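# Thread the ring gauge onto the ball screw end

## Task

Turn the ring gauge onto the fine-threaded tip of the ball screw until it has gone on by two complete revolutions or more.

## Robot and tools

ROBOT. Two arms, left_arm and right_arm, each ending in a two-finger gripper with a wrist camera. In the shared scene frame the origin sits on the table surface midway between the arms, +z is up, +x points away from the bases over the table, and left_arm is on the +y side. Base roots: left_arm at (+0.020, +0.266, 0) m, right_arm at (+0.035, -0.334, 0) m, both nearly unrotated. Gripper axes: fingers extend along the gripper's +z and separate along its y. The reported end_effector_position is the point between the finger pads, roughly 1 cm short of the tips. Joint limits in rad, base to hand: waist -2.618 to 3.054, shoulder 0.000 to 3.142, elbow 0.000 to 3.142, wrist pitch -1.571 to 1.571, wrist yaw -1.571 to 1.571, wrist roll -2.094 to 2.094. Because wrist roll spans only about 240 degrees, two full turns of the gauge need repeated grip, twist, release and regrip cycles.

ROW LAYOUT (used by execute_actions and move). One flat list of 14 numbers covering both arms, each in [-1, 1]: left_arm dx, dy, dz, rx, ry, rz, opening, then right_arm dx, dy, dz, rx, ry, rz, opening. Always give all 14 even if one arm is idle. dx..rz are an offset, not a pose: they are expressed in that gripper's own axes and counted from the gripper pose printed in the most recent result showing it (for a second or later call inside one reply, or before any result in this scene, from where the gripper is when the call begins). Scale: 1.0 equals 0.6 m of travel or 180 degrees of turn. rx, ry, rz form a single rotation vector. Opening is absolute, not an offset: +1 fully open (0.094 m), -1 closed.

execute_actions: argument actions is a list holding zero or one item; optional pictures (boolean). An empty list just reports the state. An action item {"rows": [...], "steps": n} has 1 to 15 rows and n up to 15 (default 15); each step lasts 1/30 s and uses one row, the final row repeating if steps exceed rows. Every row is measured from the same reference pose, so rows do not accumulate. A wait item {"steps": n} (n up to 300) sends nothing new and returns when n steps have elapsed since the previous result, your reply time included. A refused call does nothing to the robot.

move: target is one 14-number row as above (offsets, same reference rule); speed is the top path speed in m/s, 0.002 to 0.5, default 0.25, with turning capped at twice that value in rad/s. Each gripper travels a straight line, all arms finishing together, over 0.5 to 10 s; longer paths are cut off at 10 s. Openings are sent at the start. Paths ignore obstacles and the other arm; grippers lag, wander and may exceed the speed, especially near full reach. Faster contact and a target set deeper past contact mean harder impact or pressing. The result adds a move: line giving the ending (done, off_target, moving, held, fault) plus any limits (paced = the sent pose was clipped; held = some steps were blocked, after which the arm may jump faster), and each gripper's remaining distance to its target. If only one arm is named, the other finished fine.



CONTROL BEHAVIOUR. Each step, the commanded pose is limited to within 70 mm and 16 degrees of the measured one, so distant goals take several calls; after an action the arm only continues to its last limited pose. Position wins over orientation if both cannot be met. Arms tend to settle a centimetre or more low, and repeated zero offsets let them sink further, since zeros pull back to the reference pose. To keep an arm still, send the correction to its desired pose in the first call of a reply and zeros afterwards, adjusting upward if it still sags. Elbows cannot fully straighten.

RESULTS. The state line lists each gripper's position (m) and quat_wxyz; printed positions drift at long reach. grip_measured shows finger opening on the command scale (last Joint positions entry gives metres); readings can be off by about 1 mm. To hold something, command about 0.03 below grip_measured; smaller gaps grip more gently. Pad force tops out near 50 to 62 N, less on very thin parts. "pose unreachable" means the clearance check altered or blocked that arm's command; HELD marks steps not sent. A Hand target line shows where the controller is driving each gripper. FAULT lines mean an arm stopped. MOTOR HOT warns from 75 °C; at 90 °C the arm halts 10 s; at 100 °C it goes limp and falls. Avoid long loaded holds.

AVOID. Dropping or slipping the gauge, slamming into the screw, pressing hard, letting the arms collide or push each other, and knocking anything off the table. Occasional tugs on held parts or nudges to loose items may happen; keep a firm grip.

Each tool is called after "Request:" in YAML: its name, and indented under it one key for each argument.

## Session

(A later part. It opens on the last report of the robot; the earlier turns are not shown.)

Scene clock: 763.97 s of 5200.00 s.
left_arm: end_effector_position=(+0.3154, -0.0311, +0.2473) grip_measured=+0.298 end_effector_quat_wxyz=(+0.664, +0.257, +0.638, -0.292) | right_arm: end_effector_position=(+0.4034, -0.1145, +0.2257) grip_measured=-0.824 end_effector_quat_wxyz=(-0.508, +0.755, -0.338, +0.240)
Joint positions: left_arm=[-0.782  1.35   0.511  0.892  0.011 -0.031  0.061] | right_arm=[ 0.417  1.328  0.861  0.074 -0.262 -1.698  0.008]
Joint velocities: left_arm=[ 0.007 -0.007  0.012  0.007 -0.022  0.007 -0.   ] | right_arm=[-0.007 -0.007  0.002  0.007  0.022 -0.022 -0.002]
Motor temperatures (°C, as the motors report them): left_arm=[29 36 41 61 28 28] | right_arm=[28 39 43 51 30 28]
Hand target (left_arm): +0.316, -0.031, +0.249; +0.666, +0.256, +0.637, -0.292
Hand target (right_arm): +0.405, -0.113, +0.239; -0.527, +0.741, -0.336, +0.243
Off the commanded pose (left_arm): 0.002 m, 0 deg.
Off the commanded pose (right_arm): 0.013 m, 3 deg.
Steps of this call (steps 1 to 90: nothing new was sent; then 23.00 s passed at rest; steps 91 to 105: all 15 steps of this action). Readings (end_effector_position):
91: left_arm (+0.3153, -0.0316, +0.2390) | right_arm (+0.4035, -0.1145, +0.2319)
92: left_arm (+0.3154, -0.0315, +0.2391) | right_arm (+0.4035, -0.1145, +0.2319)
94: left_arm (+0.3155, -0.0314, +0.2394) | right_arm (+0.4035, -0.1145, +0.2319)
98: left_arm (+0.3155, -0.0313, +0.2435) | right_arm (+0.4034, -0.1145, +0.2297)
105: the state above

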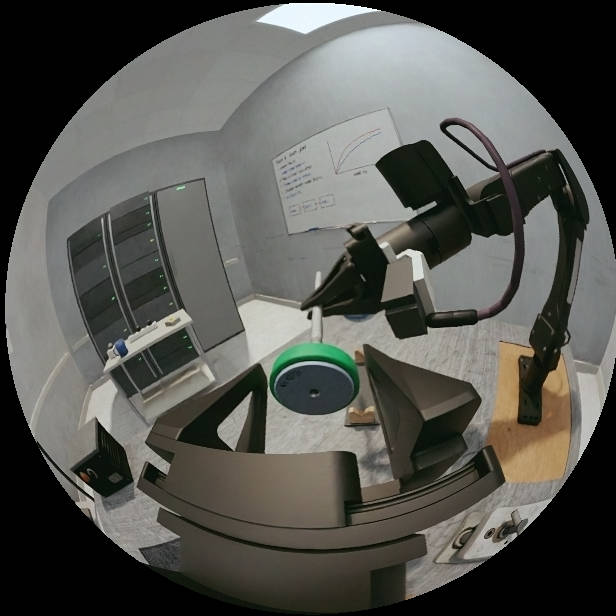

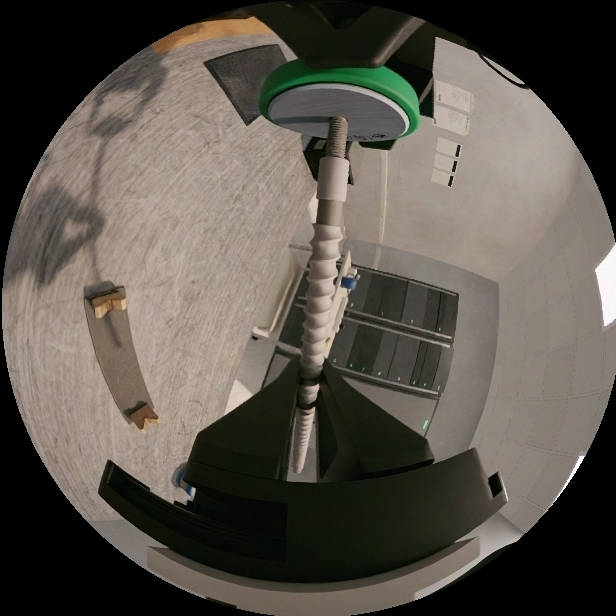

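Request:
execute_actions:
  actions:
    - {"rows": [[0.024,-0.0096,0,0.0102,0.0185,0,0.3,0.002,-0.022,0,0.012,-0.002,0.004,-0.87]], "steps": 15}

Request:
zoom_image:
  camera: "cam_left_wrist"
  region: [225, 240, 395, 410]

Scene clock: 790.23 s of 5200.00 s.
left_arm: end_effector_position=(+0.3124, -0.0343, +0.2413) grip_measured=+0.298 end_effector_quat_wxyz=(+0.653, +0.268, +0.643, -0.296) | right_arm: end_effector_position=(+0.4031, -0.1147, +0.2176) grip_measured=-0.824 end_effector_quat_wxyz=(-0.499, +0.761, -0.342, +0.234)
Joint positions: left_arm=[-0.782  1.35   0.511  0.868  0.035 -0.031  0.061] | right_arm=[ 0.417  1.339  0.861  0.059 -0.262 -1.702  0.008]
Joint velocities: left_arm=[-0.002 -0.012  0.007 -0.007  0.007  0.007 -0.   ] | right_arm=[ 0.017  0.002 -0.017  0.037 -0.007 -0.022  0.001]
Motor temperatures (°C, as the motors report them): left_arm=[29 36 41 59 28 28] | right_arm=[28 40 43 53 30 28]
Hand target (left_arm): +0.311, -0.036, +0.233; +0.641, +0.276, +0.653, -0.294
Hand target (right_arm): +0.407, -0.113, +0.238; -0.524, +0.744, -0.336, +0.241
Off the commanded pose (left_arm): 0.008 m, 2 deg.
Off the commanded pose (right_arm): 0.021 m, 4 deg.
Steps of this call (steps 1 to 90: nothing new was sent; then 22.77 s passed at rest; steps 91 to 105: all 15 steps of this action). Readings (end_effector_position):
91: left_arm (+0.3149, -0.0316, +0.2474) | right_arm (+0.4033, -0.1145, +0.2251)
92: left_arm (+0.3144, -0.0322, +0.2465) | right_arm (+0.4035, -0.1145, +0.2244)
94: left_arm (+0.3135, -0.0331, +0.2443) | right_arm (+0.4036, -0.1144, +0.2220)
98: left_arm (+0.3127, -0.0340, +0.2421) | right_arm (+0.4033, -0.1145, +0.2182)
105: the state above

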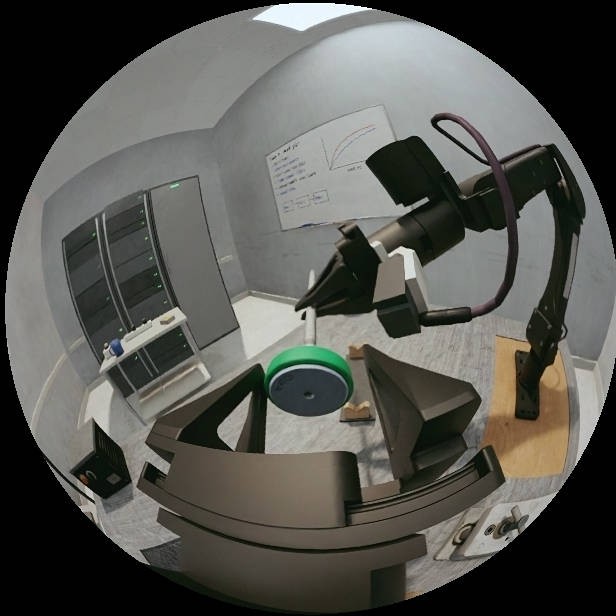

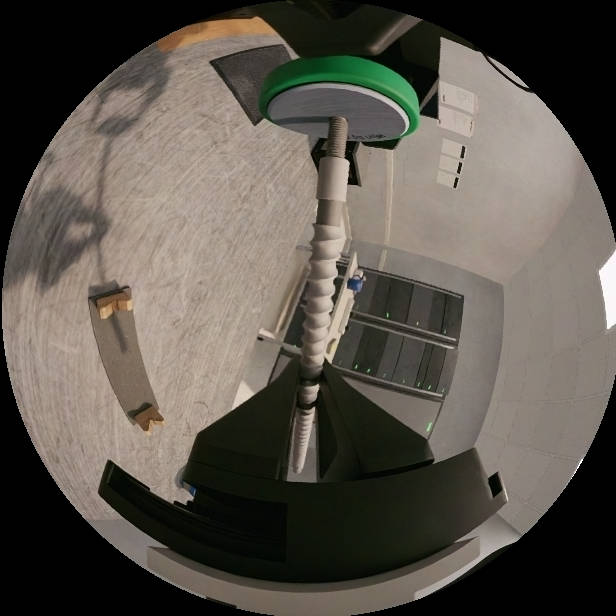

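Region (225, 240, 395, 410) of cam_left_wrist's 616x616 image, scaled by 2.965, with more detail than that image has.

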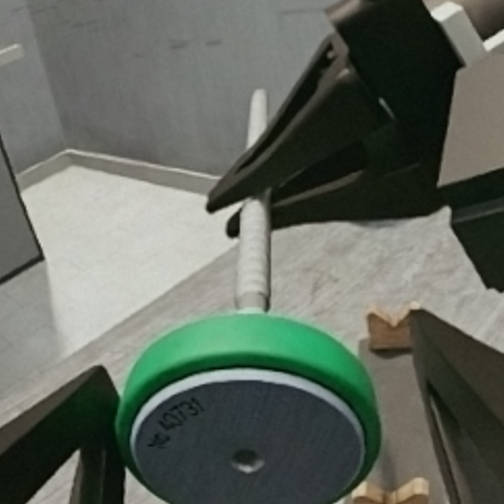

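Request:
execute_actions:
  actions: []
  pictures: false

Scene clock: 795.10 s of 5200.00 s.
left_arm: end_effector_position=(+0.3124, -0.0343, +0.2412) grip_measured=+0.298 end_effector_quat_wxyz=(+0.653, +0.268, +0.643, -0.296) | right_arm: end_effector_position=(+0.4030, -0.1147, +0.2175) grip_measured=-0.824 end_effector_quat_wxyz=(-0.499, +0.762, -0.342, +0.234)
Joint positions: left_arm=[-0.782  1.35   0.511  0.868  0.035 -0.031  0.061] | right_arm=[ 0.417  1.339  0.861  0.058 -0.262 -1.702  0.008]
Joint velocities: left_arm=[-0.007  0.002 -0.002 -0.066 -0.022  0.022 -0.002] | right_arm=[-0.012  0.022 -0.007 -0.066 -0.022  0.007 -0.   ]
Motor temperatures (°C, as the motors report them): left_arm=[29 36 41 58 28 28] | right_arm=[28 40 43 53 30 28]
Hand target (left_arm): +0.311, -0.036, +0.233; +0.641, +0.276, +0.653, -0.295
Hand target (right_arm): +0.407, -0.113, +0.238; -0.524, +0.744, -0.336, +0.241
Off the commanded pose (left_arm): 0.008 m, 2 deg.
Off the commanded pose (right_arm): 0.021 m, 4 deg.
Steps of this call (steps 1 to 90: nothing new was sent; then 1.87 s passed at rest). Readings (end_effector_position):
1: left_arm (+0.3124, -0.0343, +0.2413) | right_arm (+0.4031, -0.1147, +0.2176)
2: left_arm (+0.3124, -0.0343, +0.2413) | right_arm (+0.4031, -0.1147, +0.2176)
4: left_arm (+0.3124, -0.0343, +0.2412) | right_arm (+0.4031, -0.1147, +0.2176)
8: left_arm (+0.3124, -0.0343, +0.2412) | right_arm (+0.4030, -0.1147, +0.2175)
90: the state above

Request:
execute_actions:
  actions:
    - {"rows": [[0.0187,0.0066,0,-0.007,0.0143,0,0.3,0.003,-0.040,-0.0055,0.024,-0.0003,0.0035,-0.87],[0.0187,0.0066,0,-0.007,0.0143,0,0.3,0.0035,-0.044,-0.006,0.027,0.0,0.0035,-0.87],[0.0187,0.0066,0,-0.007,0.0143,0,0.3,0.004,-0.048,-0.0065,0.030,0.0004,0.003,-0.87],[0.0187,0.0066,0,-0.007,0.0143,0,0.3,0.0044,-0.052,-0.0069,0.033,0.0008,0.0025,-0.87],[0.0187,0.0066,0,-0.007,0.0143,0,0.3,0.0048,-0.056,-0.0069,0.0358,0.0012,0.0018,-0.87],[0.0187,0.0066,0,-0.007,0.0143,0,0.3,0.0052,-0.060,-0.0069,0.0385,0.0015,0.0011,-0.87],[0.0187,0.0066,0,-0.007,0.0143,0,0.3,0.0056,-0.064,-0.0069,0.0412,0.0019,0.0004,-0.87]], "steps": 15}

Request:
zoom_image:
  camera: "cam_left_wrist"
  region: [225, 240, 395, 410]

Scene clock: 845.27 s of 5200.00 s.
left_arm: end_effector_position=(+0.3146, -0.0323, +0.2381) grip_measured=+0.298 end_effector_quat_wxyz=(+0.652, +0.264, +0.650, -0.289) | right_arm: end_effector_position=(+0.4063, -0.1132, +0.2258) grip_measured=-0.824 end_effector_quat_wxyz=(-0.510, +0.754, -0.335, +0.244)
Joint positions: left_arm=[-0.782  1.35   0.511  0.855  0.019 -0.031  0.061] | right_arm=[ 0.417  1.339  0.861  0.096 -0.262 -1.702  0.008]
Joint velocities: left_arm=[-0.007 -0.002  0.012  0.051  0.037  0.051 -0.001] | right_arm=[-0.007 -0.032  0.007 -0.037  0.066  0.051 -0.   ]
Motor temperatures (°C, as the motors report them): left_arm=[29 36 42 55 28 28] | right_arm=[28 40 45 54 30 29]
Hand target (left_arm): +0.315, -0.032, +0.230; +0.642, +0.267, +0.661, -0.283
Hand target (right_arm): +0.412, -0.111, +0.254; -0.545, +0.728, -0.328, +0.257
Off the commanded pose (left_arm): 0.008 m, 2 deg.
Off the commanded pose (right_arm): 0.030 m, 5 deg.
Steps of this call (steps 1 to 90: nothing new was sent; then 46.67 s passed at rest; steps 91 to 105: all 15 steps of this action). Readings (end_effector_position):
91: left_arm (+0.3126, -0.0341, +0.2409) | right_arm (+0.4030, -0.1147, +0.2175)
92: left_arm (+0.3130, -0.0338, +0.2404) | right_arm (+0.4030, -0.1147, +0.2175)
94: left_arm (+0.3135, -0.0333, +0.2394) | right_arm (+0.4033, -0.1146, +0.2181)
98: left_arm (+0.3141, -0.0328, +0.2383) | right_arm (+0.4048, -0.1139, +0.2219)
105: the state above

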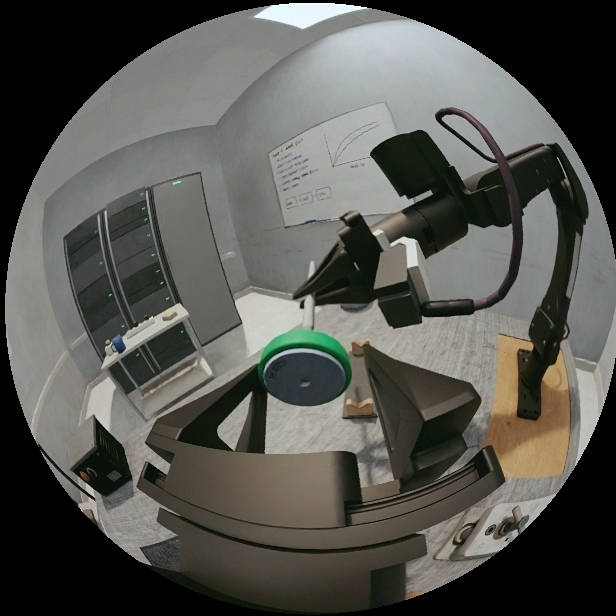

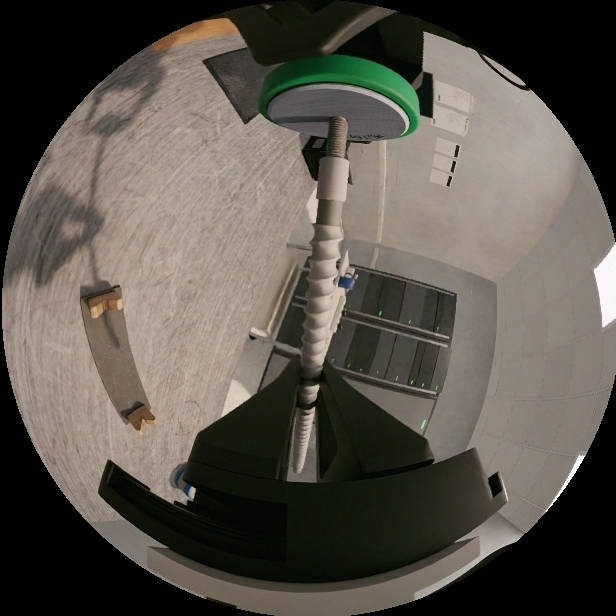

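Region (225, 240, 395, 410) of cam_left_wrist's 616x616 image, scaled by 2.965, with more detail than that image has.

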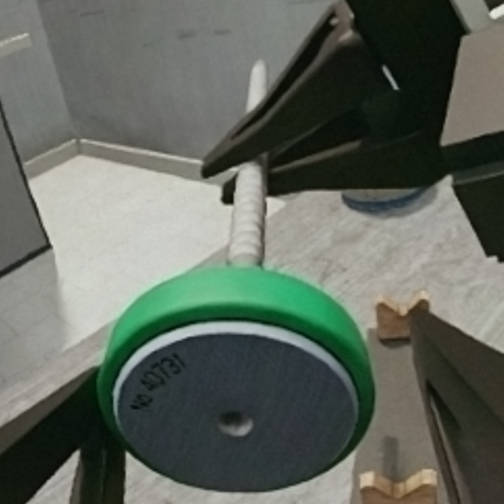

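Request:
execute_actions:
  actions: []
  pictures: false

Scene clock: 850.13 s of 5200.00 s.
left_arm: end_effector_position=(+0.3147, -0.0322, +0.2381) grip_measured=+0.298 end_effector_quat_wxyz=(+0.652, +0.264, +0.650, -0.289) | right_arm: end_effector_position=(+0.4065, -0.1131, +0.2264) grip_measured=-0.824 end_effector_quat_wxyz=(-0.511, +0.753, -0.334, +0.245)
Joint positions: left_arm=[-0.782  1.35   0.511  0.855  0.017 -0.031  0.061] | right_arm=[ 0.417  1.339  0.861  0.099 -0.262 -1.702  0.008]
Joint velocities: left_arm=[-0.017 -0.007  0.007  0.007  0.022 -0.022 -0.001] | right_arm=[ 0.012  0.007  0.012 -0.066  0.037 -0.022 -0.   ]
Motor temperatures (°C, as the motors report them): left_arm=[29 36 42 55 28 28] | right_arm=[28 40 45 55 30 29]
Hand target (left_arm): +0.315, -0.032, +0.230; +0.642, +0.267, +0.661, -0.283
Hand target (right_arm): +0.412, -0.111, +0.254; -0.545, +0.728, -0.328, +0.258
Off the commanded pose (left_arm): 0.008 m, 2 deg.
Off the commanded pose (right_arm): 0.029 m, 5 deg.
Steps of this call (steps 1 to 90: nothing new was sent; then 1.87 s passed at rest). Readings (end_effector_position):
1: left_arm (+0.3146, -0.0323, +0.2381) | right_arm (+0.4063, -0.1132, +0.2260)
2: left_arm (+0.3146, -0.0323, +0.2381) | right_arm (+0.4064, -0.1132, +0.2261)
4: left_arm (+0.3147, -0.0322, +0.2381) | right_arm (+0.4064, -0.1131, +0.2263)
8: left_arm (+0.3147, -0.0322, +0.2381) | right_arm (+0.4065, -0.1131, +0.2264)
90: the state above

Request:
execute_actions:
  actions:
    - {"rows": [[0.0054,0.0066,0,-0.007,0.0041,0,0.3,0.003,-0.0446,-0.0055,0.0262,-0.0001,0.0044,-0.87]], "steps": 15}

Request:
zoom_image:
  camera: "cam_left_wrist"
  region: [225, 240, 395, 410]

Request:
zoom_image:
  camera: "cam_right_wrist"
  region: [260, 20, 430, 190]

Scene clock: 860.60 s of 5200.00 s.
left_arm: end_effector_position=(+0.3166, -0.0303, +0.2381) grip_measured=+0.298 end_effector_quat_wxyz=(+0.654, +0.259, +0.652, -0.284) | right_arm: end_effector_position=(+0.4065, -0.1131, +0.2264) grip_measured=-0.824 end_effector_quat_wxyz=(-0.511, +0.753, -0.334, +0.245)
Joint positions: left_arm=[-0.782  1.35   0.511  0.855  0.003 -0.031  0.061] | right_arm=[ 0.417  1.339  0.861  0.099 -0.262 -1.702  0.008]
Joint velocities: left_arm=[-0.007  0.002 -0.007 -0.081  0.022  0.037 -0.001] | right_arm=[-0.012  0.002 -0.012 -0.037 -0.022 -0.007 -0.   ]
Motor temperatures (°C, as the motors report them): left_arm=[29 36 42 55 28 28] | right_arm=[28 40 46 56 30 29]
Hand target (left_arm): +0.318, -0.030, +0.235; +0.650, +0.259, +0.657, -0.280
Hand target (right_arm): +0.411, -0.111, +0.253; -0.543, +0.730, -0.329, +0.255
Off the commanded pose (left_arm): 0.004 m, 1 deg.
Off the commanded pose (right_arm): 0.027 m, 5 deg.
Steps of this call (steps 1 to 90: nothing new was sent; then 6.97 s passed at rest; steps 91 to 105: all 15 steps of this action). Readings (end_effector_position):
91: left_arm (+0.3150, -0.0319, +0.2381) | right_arm (+0.4065, -0.1131, +0.2264)
92: left_arm (+0.3153, -0.0316, +0.2381) | right_arm (+0.4065, -0.1131, +0.2264)
94: left_arm (+0.3159, -0.0311, +0.2381) | right_arm (+0.4065, -0.1131, +0.2264)
98: left_arm (+0.3164, -0.0305, +0.2381) | right_arm (+0.4065, -0.1131, +0.2264)
105: the state above

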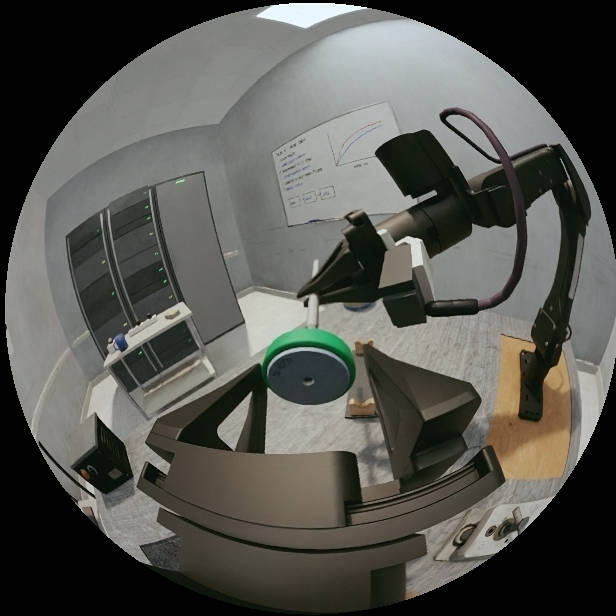

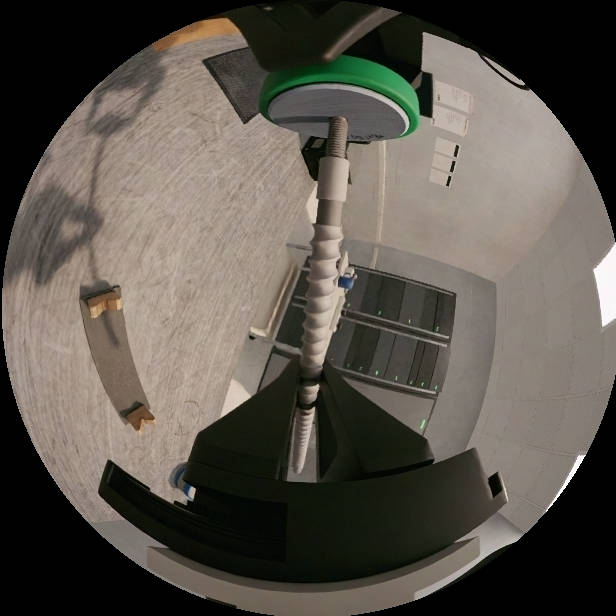

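Region (225, 240, 395, 410) of cam_left_wrist's 616x616 image, scaled by 2.965, with more detail than that image has.

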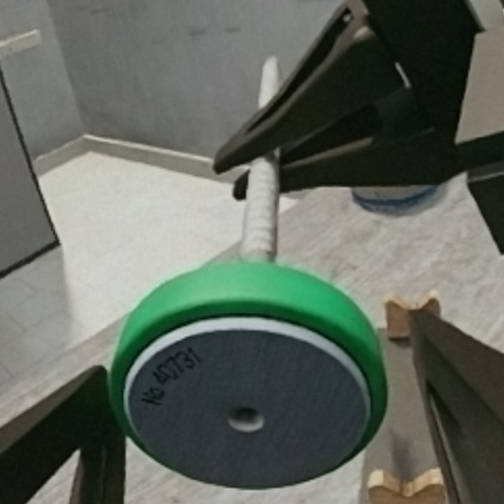

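Region (260, 20, 430, 190) of cam_right_wrist's 616x616 image, scaled by 2.965, with more detail than that image has.

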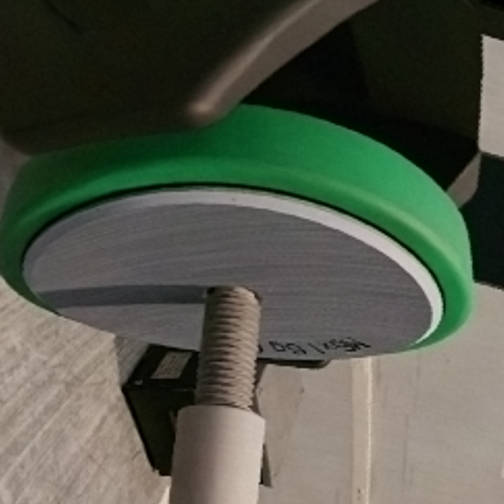

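Request:
execute_actions:
  actions:
    - {"rows": [[0.004,0,0,0,0.003,-0.06,0.3,-0.004,-0.0452,-0.0043,0.0262,-0.003,0.0033,-0.87],[0.004,0,0,0,0.003,-0.12,0.3,-0.008,-0.0455,-0.0037,0.0263,-0.0047,0.0026,-0.87],[0.004,0,0,0,0.003,-0.25,0.3,-0.0119,-0.0458,-0.0031,0.0263,-0.0063,0.002,-0.87]], "steps": 15}
  pictures: false

Scene clock: 889.30 s of 5200.00 s.
left_arm: end_effector_position=(+0.3167, -0.0302, +0.2383) grip_measured=+0.298 end_effector_quat_wxyz=(+0.530, +0.038, +0.700, -0.477) | right_arm: end_effector_position=(+0.4049, -0.1105, +0.2264) grip_measured=-0.824 end_effector_quat_wxyz=(-0.512, +0.754, -0.332, +0.243)
Joint positions: left_arm=[-0.782  1.35   0.511  0.856  0.002 -0.678  0.061] | right_arm=[ 0.424  1.339  0.861  0.099 -0.261 -1.702  0.008]
Joint velocities: left_arm=[-0.017  0.017  0.007 -0.095  0.066 -0.813  0.   ] | right_arm=[-0.007  0.007 -0.002 -0.037  0.051  0.037  0.   ]
Motor temperatures (°C, as the motors report them): left_arm=[29 36 42 55 28 28] | right_arm=[28 40 46 57 30 29]
Hand target (left_arm): +0.317, -0.030, +0.236; +0.495, -0.006, +0.704, -0.509
Hand target (right_arm): +0.407, -0.103, +0.253; -0.545, +0.733, -0.321, +0.249
Off the commanded pose (left_arm): 0.003 m, 8 deg.
Off the commanded pose (right_arm): 0.028 m, 5 deg.
Steps of this call (steps 1 to 90: nothing new was sent; then 25.20 s passed at rest; steps 91 to 105: all 15 steps of this action). Readings (end_effector_position):
91: left_arm (+0.3167, -0.0302, +0.2381) | right_arm (+0.4065, -0.1131, +0.2264)
92: left_arm (+0.3167, -0.0302, +0.2381) | right_arm (+0.4065, -0.1131, +0.2264)
94: left_arm (+0.3167, -0.0302, +0.2382) | right_arm (+0.4062, -0.1126, +0.2264)
98: left_arm (+0.3167, -0.0302, +0.2383) | right_arm (+0.4050, -0.1106, +0.2264)
105: the state above

Request:
execute_actions:
  actions:
    - {"rows": [[0,0,0,0,0,-0.405,0.3,-0.0119,-0.0458,-0.0031,0.0263,-0.0063,0.002,-0.87]], "steps": 15}
  pictures: false

Request:
execute_actions:
  actions:
    - {"rows": [[0,0,0,0,0,-0.14,0.3,-0.002,-0.045,-0.0047,0.0262,-0.0022,0.0036,-0.87]], "steps": 15}

Request:
zoom_image:
  camera: "cam_left_wrist"
  region: [225, 240, 395, 410]

Request:
zoom_image:
  camera: "cam_right_wrist"
  region: [260, 20, 430, 190]

Scene clock: 898.50 s of 5200.00 s.
left_arm: end_effector_position=(+0.3167, -0.0302, +0.2383) grip_measured=+0.298 end_effector_quat_wxyz=(+0.296, -0.244, +0.657, -0.649) | right_arm: end_effector_position=(+0.4033, -0.1078, +0.2264) grip_measured=-0.824 end_effector_quat_wxyz=(-0.513, +0.755, -0.329, +0.241)
Joint positions: left_arm=[-0.782  1.35   0.511  0.856  0.002 -1.5    0.061] | right_arm=[ 0.431  1.339  0.861  0.099 -0.261 -1.702  0.008]
Joint velocities: left_arm=[-0.012 -0.012  0.007  0.007 -0.051 -1.385 -0.001] | right_arm=[-0.022  0.022  0.012  0.022 -0.022 -0.066 -0.001]
Motor temperatures (°C, as the motors report them): left_arm=[29 36 42 55 28 28] | right_arm=[28 40 46 57 30 29]
Hand target (left_arm): +0.317, -0.030, +0.238; +0.227, -0.311, +0.628, -0.676
Hand target (right_arm): +0.405, -0.100, +0.253; -0.546, +0.734, -0.319, +0.247
Off the commanded pose (left_arm): 0.000 m, 26 deg; orientation clipped at the last step of the last action.
Off the commanded pose (right_arm): 0.028 m, 5 deg.
Steps of this call (steps 1 to 90: nothing new was sent; then 5.70 s passed at rest; steps 91 to 105: all 15 steps of this action). Readings (end_effector_position):
91: left_arm (+0.3167, -0.0302, +0.2383) | right_arm (+0.4048, -0.1103, +0.2264)
92: left_arm (+0.3167, -0.0302, +0.2383) | right_arm (+0.4045, -0.1098, +0.2264)
94: left_arm (+0.3167, -0.0302, +0.2383) | right_arm (+0.4039, -0.1087, +0.2264)
98: left_arm (+0.3167, -0.0302, +0.2383) | right_arm (+0.4033, -0.1078, +0.2264)
105: the state above

Scene clock: 899.00 s of 5200.00 s.
left_arm: end_effector_position=(+0.3167, -0.0302, +0.2383) grip_measured=+0.298 end_effector_quat_wxyz=(-0.157, +0.373, -0.593, +0.696) | right_arm: end_effector_position=(+0.4033, -0.1078, +0.2264) grip_measured=-0.824 end_effector_quat_wxyz=(-0.513, +0.755, -0.329, +0.241)
Joint positions: left_arm=[-0.782  1.35   0.511  0.856  0.002 -1.911  0.061] | right_arm=[ 0.431  1.339  0.861  0.099 -0.261 -1.702  0.008]
Joint velocities: left_arm=[ 0.017 -0.002  0.012  0.022 -0.022 -0.11   0.   ] | right_arm=[-0.007  0.007 -0.007 -0.007 -0.095 -0.022 -0.001]
Motor temperatures (°C, as the motors report them): left_arm=[29 36 42 55 28 28] | right_arm=[28 40 46 57 30 29]
Hand target (left_arm): +0.317, -0.030, +0.238; -0.147, +0.382, -0.588, +0.698
Hand target (right_arm): +0.406, -0.103, +0.253; -0.545, +0.733, -0.321, +0.249
Off the commanded pose (left_arm): 0.000 m, 2 deg.
Off the commanded pose (right_arm): 0.027 m, 5 deg.
Steps of this call (steps 1 to 15: all 15 steps of this action). Readings (end_effector_position):
1: left_arm (+0.3167, -0.0302, +0.2383) | right_arm (+0.4033, -0.1078, +0.2264)
2: left_arm (+0.3167, -0.0302, +0.2383) | right_arm (+0.4033, -0.1078, +0.2264)
4: left_arm (+0.3167, -0.0302, +0.2383) | right_arm (+0.4033, -0.1078, +0.2264)
8: left_arm (+0.3167, -0.0302, +0.2383) | right_arm (+0.4033, -0.1078, +0.2264)
15: the state above

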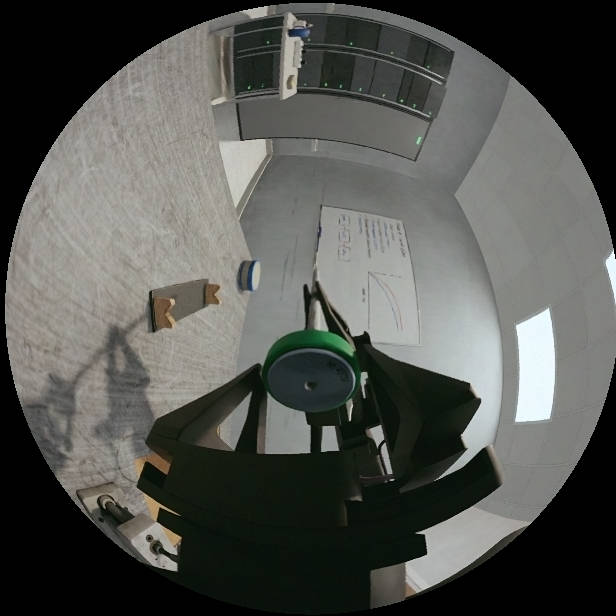

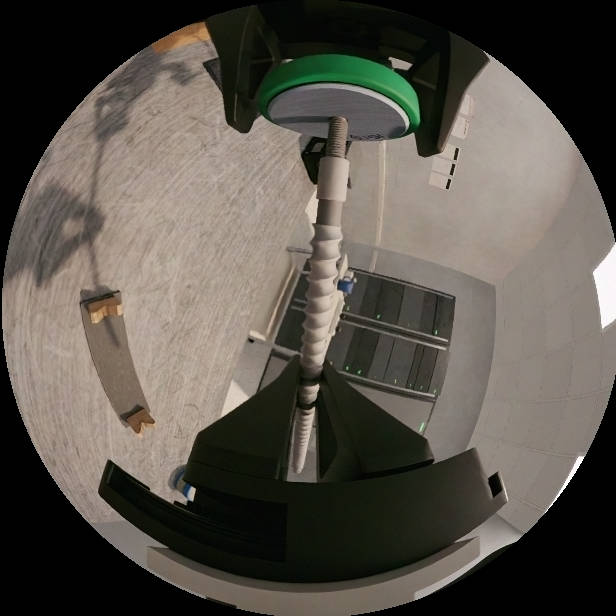

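Region (225, 240, 395, 410) of cam_left_wrist's 616x616 image, scaled by 2.965, with more detail than that image has.

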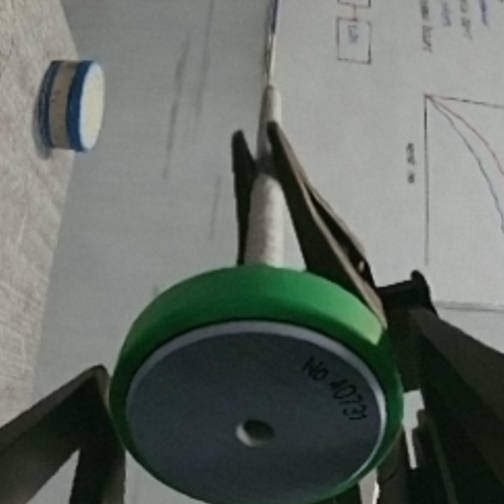

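Region (260, 20, 430, 190) of cam_right_wrist's 616x616 image, scaled by 2.965, with more detail than that image has.

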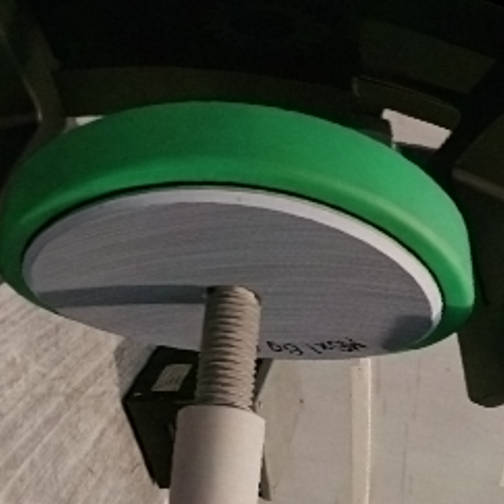

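Request:
execute_actions:
  actions:
    - {"rows": [[0,0,0,0,0,-0.01,0.22,-0.002,-0.045,-0.0047,0.0262,-0.0022,0.0036,-0.87],[0,0,0,0,0,-0.01,0.17,-0.002,-0.045,-0.0047,0.0262,-0.0022,0.0036,-0.87],[0,0,0,0,0,-0.01,0.14,-0.002,-0.045,-0.0047,0.0262,-0.0022,0.0036,-0.87],[0,0,0,0,0,-0.01,0.12,-0.002,-0.045,-0.0047,0.0262,-0.0022,0.0036,-0.87],[0,0,0,0,0,-0.01,0.105,-0.002,-0.045,-0.0047,0.0262,-0.0022,0.0036,-0.87],[0,0,0,0,0,-0.01,0.095,-0.002,-0.045,-0.0047,0.0262,-0.0022,0.0036,-0.87],[0,0,0,0,0,-0.01,0.085,-0.002,-0.045,-0.0047,0.0262,-0.0022,0.0036,-0.87],[0,0,0,0,0,-0.01,0.078,-0.002,-0.045,-0.0047,0.0262,-0.0022,0.0036,-0.87],[0,0,0,0,0,-0.01,0.07,-0.002,-0.045,-0.0047,0.0262,-0.0022,0.0036,-0.87],[0,0,0,0,0,-0.01,0.06,-0.002,-0.045,-0.0047,0.0262,-0.0022,0.0036,-0.87],[0,0,0,0,0,-0.01,0.05,-0.002,-0.045,-0.0047,0.0262,-0.0022,0.0036,-0.87]], "steps": 15}

Request:
zoom_image:
  camera: "cam_right_wrist"
  region: [260, 20, 430, 190]

Scene clock: 912.23 s of 5200.00 s.
left_arm: end_effector_position=(+0.3167, -0.0302, +0.2384) grip_measured=+0.081 end_effector_quat_wxyz=(-0.147, +0.381, -0.588, +0.698) | right_arm: end_effector_position=(+0.4033, -0.1078, +0.2264) grip_measured=-0.824 end_effector_quat_wxyz=(-0.513, +0.755, -0.329, +0.241)
Joint positions: left_arm=[-0.782  1.35   0.511  0.856  0.002 -1.938  0.051] | right_arm=[ 0.431  1.339  0.861  0.099 -0.261 -1.702  0.008]
Joint velocities: left_arm=[-0.012  0.002  0.012 -0.022 -0.007 -0.037  0.001] | right_arm=[ 0.002 -0.012  0.007  0.022  0.051  0.037 -0.001]
Motor temperatures (°C, as the motors report them): left_arm=[29 36 42 56 28 28] | right_arm=[28 40 47 57 30 29]
Hand target (left_arm): +0.317, -0.030, +0.238; -0.146, +0.383, -0.587, +0.698
Hand target (right_arm): +0.406, -0.103, +0.253; -0.545, +0.733, -0.321, +0.249
Off the commanded pose (left_arm): 0.000 m, 0 deg.
Off the commanded pose (right_arm): 0.027 m, 5 deg.
Steps of this call (steps 1 to 90: nothing new was sent; then 9.73 s passed at rest; steps 91 to 105: all 15 steps of this action). Readings (end_effector_position):
91: left_arm (+0.3167, -0.0302, +0.2383) | right_arm (+0.4033, -0.1078, +0.2264)
92: left_arm (+0.3167, -0.0302, +0.2383) | right_arm (+0.4033, -0.1078, +0.2264)
94: left_arm (+0.3167, -0.0302, +0.2383) | right_arm (+0.4033, -0.1078, +0.2264)
98: left_arm (+0.3167, -0.0302, +0.2384) | right_arm (+0.4033, -0.1078, +0.2264)
105: the state above

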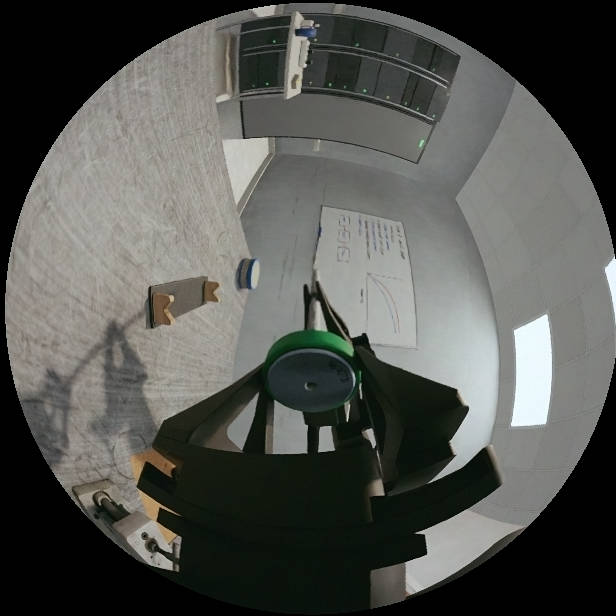

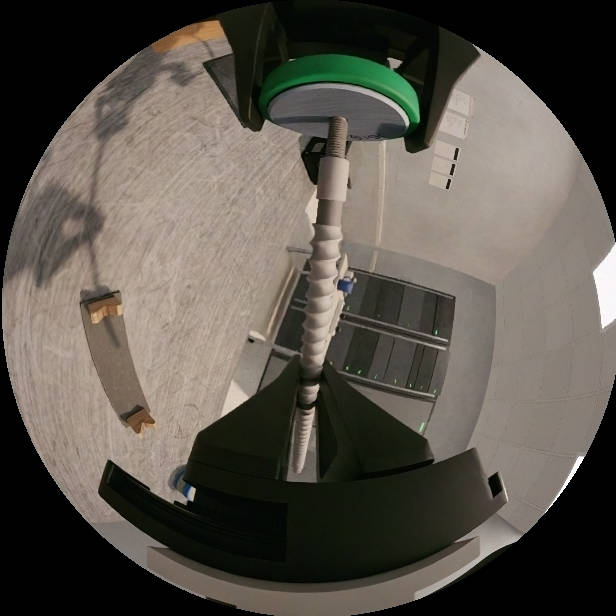

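Region (260, 20, 430, 190) of cam_right_wrist's 616x616 image, scaled by 2.965, with more detail than that image has.

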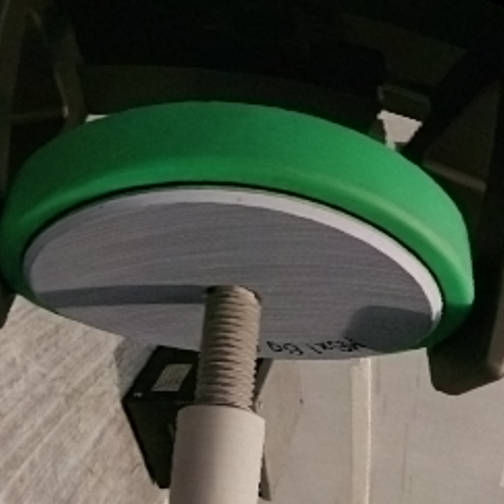

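Request:
execute_actions:
  actions:
    - {"rows": [[0,0,0,0,0,0.03,0.045,-0.0105,-0.0457,-0.0033,0.0263,-0.0057,0.0022,-0.87],[0,0,0,0,0,0.06,0.045,-0.0105,-0.0457,-0.0033,0.0263,-0.0057,0.0022,-0.87],[0,0,0,0,0,0.3,0.045,-0.0105,-0.0457,-0.0033,0.0263,-0.0057,0.0022,-0.87]], "steps": 15}
  pictures: false

Request:
execute_actions:
  actions:
    - {"rows": [[0,0,0,0,0,0.3,0.045,-0.0105,-0.0457,-0.0033,0.0263,-0.0057,0.0022,-0.87]], "steps": 15}
  pictures: false

Request:
execute_actions:
  actions:
    - {"rows": [[0,0,0,0,0,0.3,0.045,-0.0105,-0.0457,-0.0033,0.0263,-0.0057,0.0022,-0.87]], "steps": 15}

Request:
zoom_image:
  camera: "cam_right_wrist"
  region: [260, 20, 430, 190]

Scene clock: 924.77 s of 5200.00 s.
left_arm: end_effector_position=(+0.3167, -0.0302, +0.2384) grip_measured=+0.081 end_effector_quat_wxyz=(+0.356, -0.180, +0.677, -0.618) | right_arm: end_effector_position=(+0.4028, -0.1070, +0.2264) grip_measured=-0.824 end_effector_quat_wxyz=(-0.514, +0.755, -0.330, +0.240)
Joint positions: left_arm=[-0.782  1.35   0.511  0.856  0.002 -1.308  0.051] | right_arm=[ 0.434  1.339  0.861  0.099 -0.26  -1.698  0.008]
Joint velocities: left_arm=[-0.017  0.002  0.012 -0.066 -0.081  1.326  0.   ] | right_arm=[ 0.012  0.007 -0.012 -0.066 -0.007  0.066  0.   ]
Motor temperatures (°C, as the motors report them): left_arm=[29 36 42 56 28 28] | right_arm=[28 40 47 58 30 29]
Hand target (left_arm): +0.317, -0.030, +0.238; +0.419, -0.109, +0.692, -0.578
Hand target (right_arm): +0.404, -0.098, +0.253; -0.547, +0.735, -0.317, +0.246
Off the commanded pose (left_arm): 0.000 m, 18 deg; orientation clipped at the last step of the last action.
Off the commanded pose (right_arm): 0.028 m, 5 deg.
Steps of this call (steps 1 to 90: nothing new was sent; then 9.03 s passed at rest; steps 91 to 105: all 15 steps of this action). Readings (end_effector_position):
91: left_arm (+0.3167, -0.0302, +0.2384) | right_arm (+0.4032, -0.1076, +0.2264)
92: left_arm (+0.3167, -0.0302, +0.2384) | right_arm (+0.4032, -0.1075, +0.2264)
94: left_arm (+0.3167, -0.0302, +0.2384) | right_arm (+0.4032, -0.1075, +0.2264)
98: left_arm (+0.3167, -0.0302, +0.2384) | right_arm (+0.4030, -0.1072, +0.2264)
105: the state above

Scene clock: 925.27 s of 5200.00 s.
left_arm: end_effector_position=(+0.3173, -0.0297, +0.2384) grip_measured=+0.081 end_effector_quat_wxyz=(+0.546, +0.058, +0.698, -0.460) | right_arm: end_effector_position=(+0.4028, -0.1067, +0.2267) grip_measured=-0.824 end_effector_quat_wxyz=(-0.514, +0.754, -0.331, +0.239)
Joint positions: left_arm=[-0.782  1.35   0.511  0.856 -0.002 -0.617  0.051] | right_arm=[ 0.435  1.339  0.861  0.1   -0.26  -1.693  0.008]
Joint velocities: left_arm=[0.007 0.012 0.007 0.037 0.037 1.399 0.   ] | right_arm=[ 0.002 -0.012 -0.022 -0.037  0.007 -0.051 -0.001]
Motor temperatures (°C, as the motors report them): left_arm=[29 36 42 56 28 28] | right_arm=[28 40 47 58 30 29]
Hand target (left_arm): +0.317, -0.030, +0.238; +0.590, +0.131, +0.688, -0.402
Hand target (right_arm): +0.403, -0.098, +0.253; -0.548, +0.734, -0.318, +0.245
Off the commanded pose (left_arm): 0.001 m, 14 deg; orientation clipped at the last step of the last action.
Off the commanded pose (right_arm): 0.028 m, 5 deg.
Steps of this call (steps 1 to 15: all 15 steps of this action). Readings (end_effector_position):
1: left_arm (+0.3167, -0.0302, +0.2384) | right_arm (+0.4028, -0.1068, +0.2265)
2: left_arm (+0.3168, -0.0302, +0.2384) | right_arm (+0.4027, -0.1067, +0.2265)
4: left_arm (+0.3169, -0.0301, +0.2384) | right_arm (+0.4027, -0.1067, +0.2265)
8: left_arm (+0.3170, -0.0299, +0.2384) | right_arm (+0.4027, -0.1067, +0.2265)
15: the state above

Scene clock: 925.77 s of 5200.00 s.
left_arm: end_effector_position=(+0.3180, -0.0289, +0.2384) grip_measured=+0.081 end_effector_quat_wxyz=(+0.670, +0.291, +0.637, -0.244) | right_arm: end_effector_position=(+0.4028, -0.1067, +0.2266) grip_measured=-0.824 end_effector_quat_wxyz=(-0.515, +0.753, -0.333, +0.238)
Joint positions: left_arm=[-0.782  1.35   0.511  0.856 -0.008  0.08   0.051] | right_arm=[ 0.435  1.339  0.861  0.1   -0.259 -1.688  0.008]
Joint velocities: left_arm=[ 0.022 -0.012  0.007 -0.022 -0.007  1.341 -0.   ] | right_arm=[ 0.012 -0.007 -0.002 -0.022  0.051 -0.11  -0.001]
Motor temperatures (°C, as the motors report them): left_arm=[29 36 42 56 28 28] | right_arm=[28 40 47 58 30 29]
Hand target (left_arm): +0.317, -0.030, +0.238; +0.692, +0.357, +0.603, -0.175
Hand target (right_arm): +0.403, -0.098, +0.253; -0.548, +0.734, -0.319, +0.244
Off the commanded pose (left_arm): 0.001 m, 14 deg; orientation clipped at the last step of the last action.
Off the commanded pose (right_arm): 0.028 m, 5 deg.
Steps of this call (steps 1 to 15: all 15 steps of this action). Readings (end_effector_position):
1: left_arm (+0.3174, -0.0296, +0.2384) | right_arm (+0.4028, -0.1067, +0.2266)
2: left_arm (+0.3174, -0.0295, +0.2384) | right_arm (+0.4028, -0.1067, +0.2266)
4: left_arm (+0.3175, -0.0294, +0.2384) | right_arm (+0.4028, -0.1067, +0.2266)
8: left_arm (+0.3178, -0.0291, +0.2384) | right_arm (+0.4028, -0.1067, +0.2266)
15: the state above

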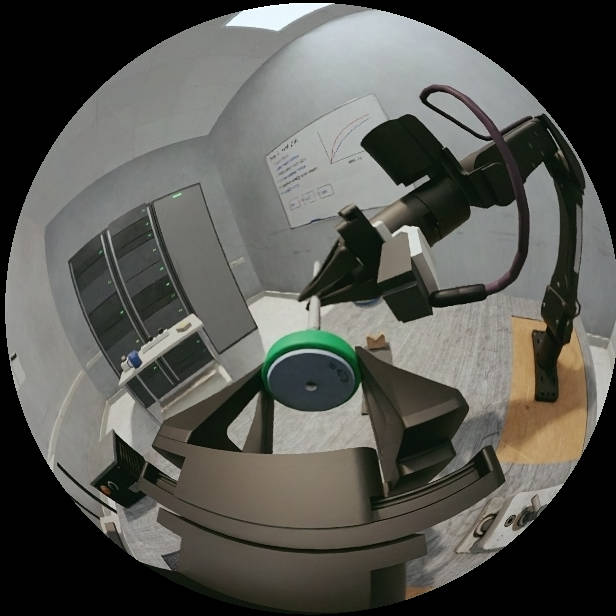

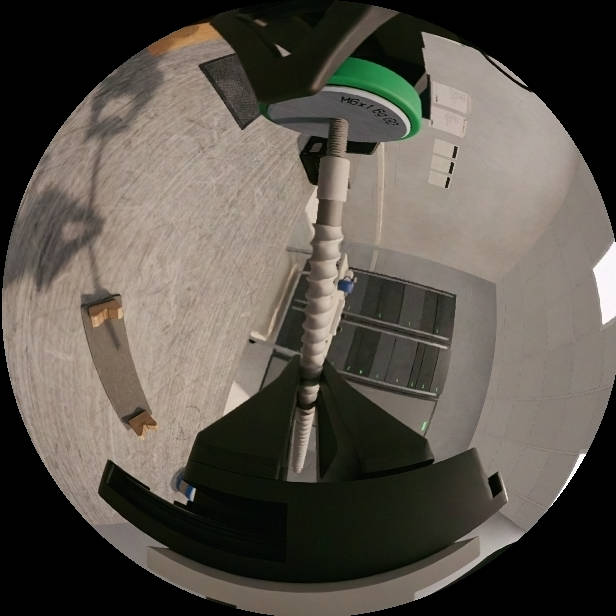

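Region (260, 20, 430, 190) of cam_right_wrist's 616x616 image, scaled by 2.965, with more detail than that image has.

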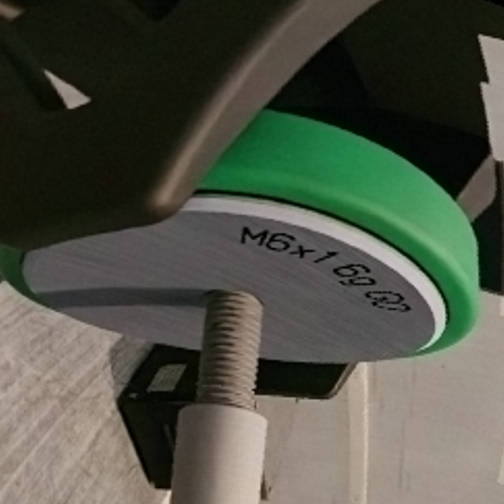

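Request:
execute_actions:
  actions:
    - {"rows": [[0,0,0,0,0,0.4,0.045,-0.0105,-0.0457,-0.0033,0.0263,-0.0057,0.0005,-0.87]], "steps": 15}
  pictures: false

Request:
execute_actions:
  actions:
    - {"rows": [[0,0,0,0,0,0.3,0.045,-0.0105,-0.0457,-0.0033,0.0263,-0.0057,0.0005,-0.87]], "steps": 15}
  pictures: false

Request:
execute_actions:
  actions:
    - {"rows": [[0,0,0,0,0,0.085,0.045,-0.0105,-0.0457,-0.0033,0.0263,-0.0057,0.0005,-0.87]], "steps": 12}

Request:
zoom_image:
  camera: "cam_right_wrist"
  region: [260, 20, 430, 190]

Scene clock: 936.57 s of 5200.00 s.
left_arm: end_effector_position=(+0.3186, -0.0283, +0.2396) grip_measured=+0.081 end_effector_quat_wxyz=(+0.711, +0.535, +0.450, +0.071) | right_arm: end_effector_position=(+0.4028, -0.1067, +0.2266) grip_measured=-0.824 end_effector_quat_wxyz=(-0.515, +0.753, -0.334, +0.237)
Joint positions: left_arm=[-0.782  1.35   0.511  0.861 -0.013  0.972  0.051] | right_arm=[ 0.435  1.339  0.861  0.1   -0.259 -1.687  0.008]
Joint velocities: left_arm=[-0.022 -0.002 -0.002  0.037  0.007  1.355 -0.   ] | right_arm=[-0.007 -0.002  0.007 -0.037  0.037 -0.037  0.001]
Motor temperatures (°C, as the motors report them): left_arm=[29 36 42 56 28 28] | right_arm=[28 40 47 58 30 29]
Hand target (left_arm): +0.318, -0.029, +0.238; +0.699, +0.580, +0.392, +0.143
Hand target (right_arm): +0.403, -0.098, +0.253; -0.548, +0.733, -0.319, +0.244
Off the commanded pose (left_arm): 0.001 m, 21 deg; orientation clipped at the last step of the last action.
Off the commanded pose (right_arm): 0.028 m, 5 deg.
Steps of this call (steps 1 to 90: nothing new was sent; then 7.30 s passed at rest; steps 91 to 105: all 15 steps of this action). Readings (end_effector_position):
91: left_arm (+0.3183, -0.0287, +0.2387) | right_arm (+0.4028, -0.1067, +0.2266)
92: left_arm (+0.3183, -0.0286, +0.2387) | right_arm (+0.4028, -0.1067, +0.2266)
94: left_arm (+0.3184, -0.0285, +0.2388) | right_arm (+0.4028, -0.1067, +0.2266)
98: left_arm (+0.3185, -0.0284, +0.2391) | right_arm (+0.4028, -0.1067, +0.2266)
105: the state above

Scene clock: 937.07 s of 5200.00 s.
left_arm: end_effector_position=(+0.3187, -0.0281, +0.2409) grip_measured=+0.081 end_effector_quat_wxyz=(+0.645, +0.656, +0.237, +0.313) | right_arm: end_effector_position=(+0.4028, -0.1067, +0.2266) grip_measured=-0.824 end_effector_quat_wxyz=(-0.515, +0.753, -0.334, +0.237)
Joint positions: left_arm=[-0.782  1.35   0.511  0.866 -0.014  1.677  0.051] | right_arm=[ 0.435  1.339  0.861  0.1   -0.259 -1.686  0.008]
Joint velocities: left_arm=[ 0.007  0.007 -0.007 -0.11  -0.007  1.341  0.001] | right_arm=[-0.002  0.012 -0.002  0.022 -0.007  0.007  0.001]
Motor temperatures (°C, as the motors report them): left_arm=[29 36 42 56 28 28] | right_arm=[28 40 47 58 30 29]
Hand target (left_arm): +0.319, -0.028, +0.240; +0.608, +0.678, +0.168, +0.377
Hand target (right_arm): +0.403, -0.098, +0.253; -0.548, +0.733, -0.320, +0.244
Off the commanded pose (left_arm): 0.001 m, 14 deg; orientation clipped at the last step of the last action.
Off the commanded pose (right_arm): 0.028 m, 5 deg.
Steps of this call (steps 1 to 15: all 15 steps of this action). Readings (end_effector_position):
1: left_arm (+0.3186, -0.0283, +0.2397) | right_arm (+0.4028, -0.1067, +0.2266)
2: left_arm (+0.3187, -0.0282, +0.2398) | right_arm (+0.4028, -0.1067, +0.2266)
4: left_arm (+0.3187, -0.0282, +0.2400) | right_arm (+0.4028, -0.1067, +0.2266)
8: left_arm (+0.3187, -0.0282, +0.2403) | right_arm (+0.4028, -0.1067, +0.2266)
15: the state above

Scene clock: 937.47 s of 5200.00 s.
left_arm: end_effector_position=(+0.3186, -0.0282, +0.2415) grip_measured=+0.081 end_effector_quat_wxyz=(+0.604, +0.679, +0.157, +0.388) | right_arm: end_effector_position=(+0.4028, -0.1067, +0.2266) grip_measured=-0.824 end_effector_quat_wxyz=(-0.515, +0.753, -0.334, +0.237)
Joint positions: left_arm=[-0.782  1.35   0.511  0.869 -0.013  1.915  0.051] | right_arm=[ 0.435  1.339  0.861  0.1   -0.259 -1.685  0.008]
Joint velocities: left_arm=[-0.012 -0.002  0.002 -0.022 -0.037  0.154 -0.   ] | right_arm=[-0.012 -0.012 -0.007  0.007 -0.066 -0.007 -0.001]
Motor temperatures (°C, as the motors report them): left_arm=[29 36 42 56 28 28] | right_arm=[28 40 47 58 30 29]
Hand target (left_arm): +0.319, -0.028, +0.241; +0.597, +0.682, +0.148, +0.396
Hand target (right_arm): +0.403, -0.098, +0.253; -0.548, +0.733, -0.320, +0.243
Off the commanded pose (left_arm): 0.001 m, 2 deg.
Off the commanded pose (right_arm): 0.028 m, 5 deg.
Steps of this call (steps 1 to 12: all 12 steps of this action). Readings (end_effector_position):
1: left_arm (+0.3187, -0.0281, +0.2410) | right_arm (+0.4028, -0.1067, +0.2266)
2: left_arm (+0.3187, -0.0281, +0.2411) | right_arm (+0.4028, -0.1067, +0.2266)
4: left_arm (+0.3187, -0.0281, +0.2413) | right_arm (+0.4028, -0.1067, +0.2266)
8: left_arm (+0.3186, -0.0282, +0.2415) | right_arm (+0.4028, -0.1067, +0.2266)
12: the state above

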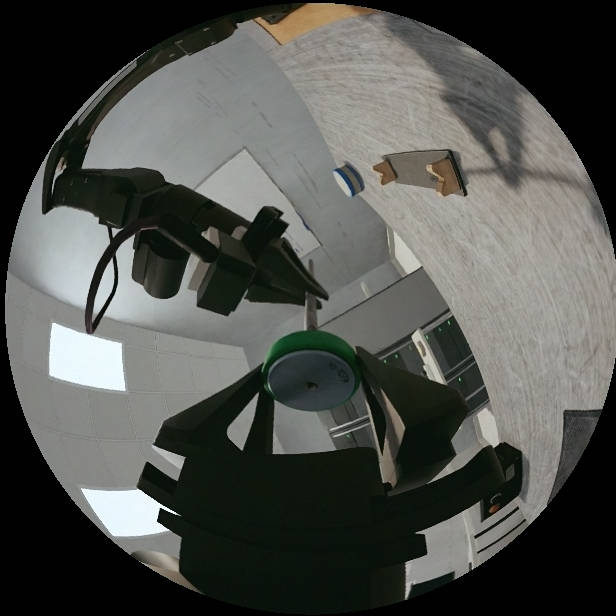

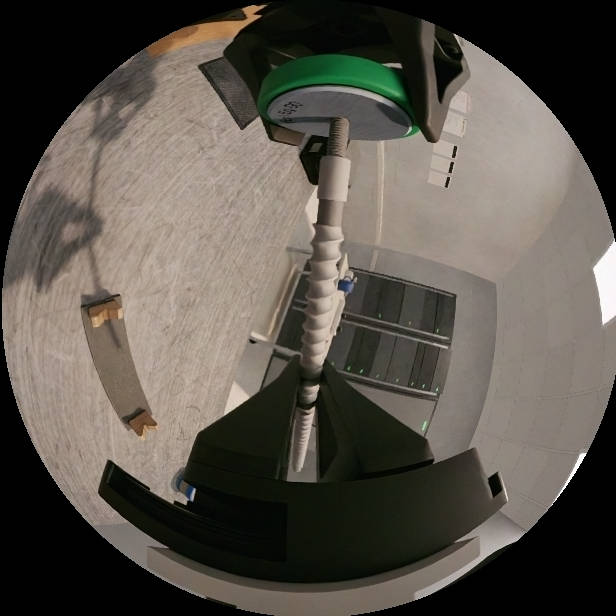

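Region (260, 20, 430, 190) of cam_right_wrist's 616x616 image, scaled by 2.965, with more detail than that image has.

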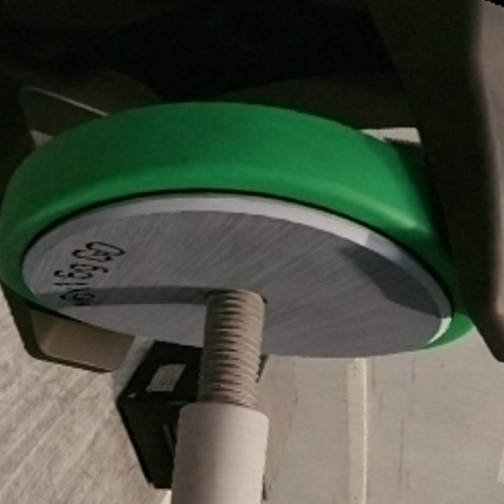

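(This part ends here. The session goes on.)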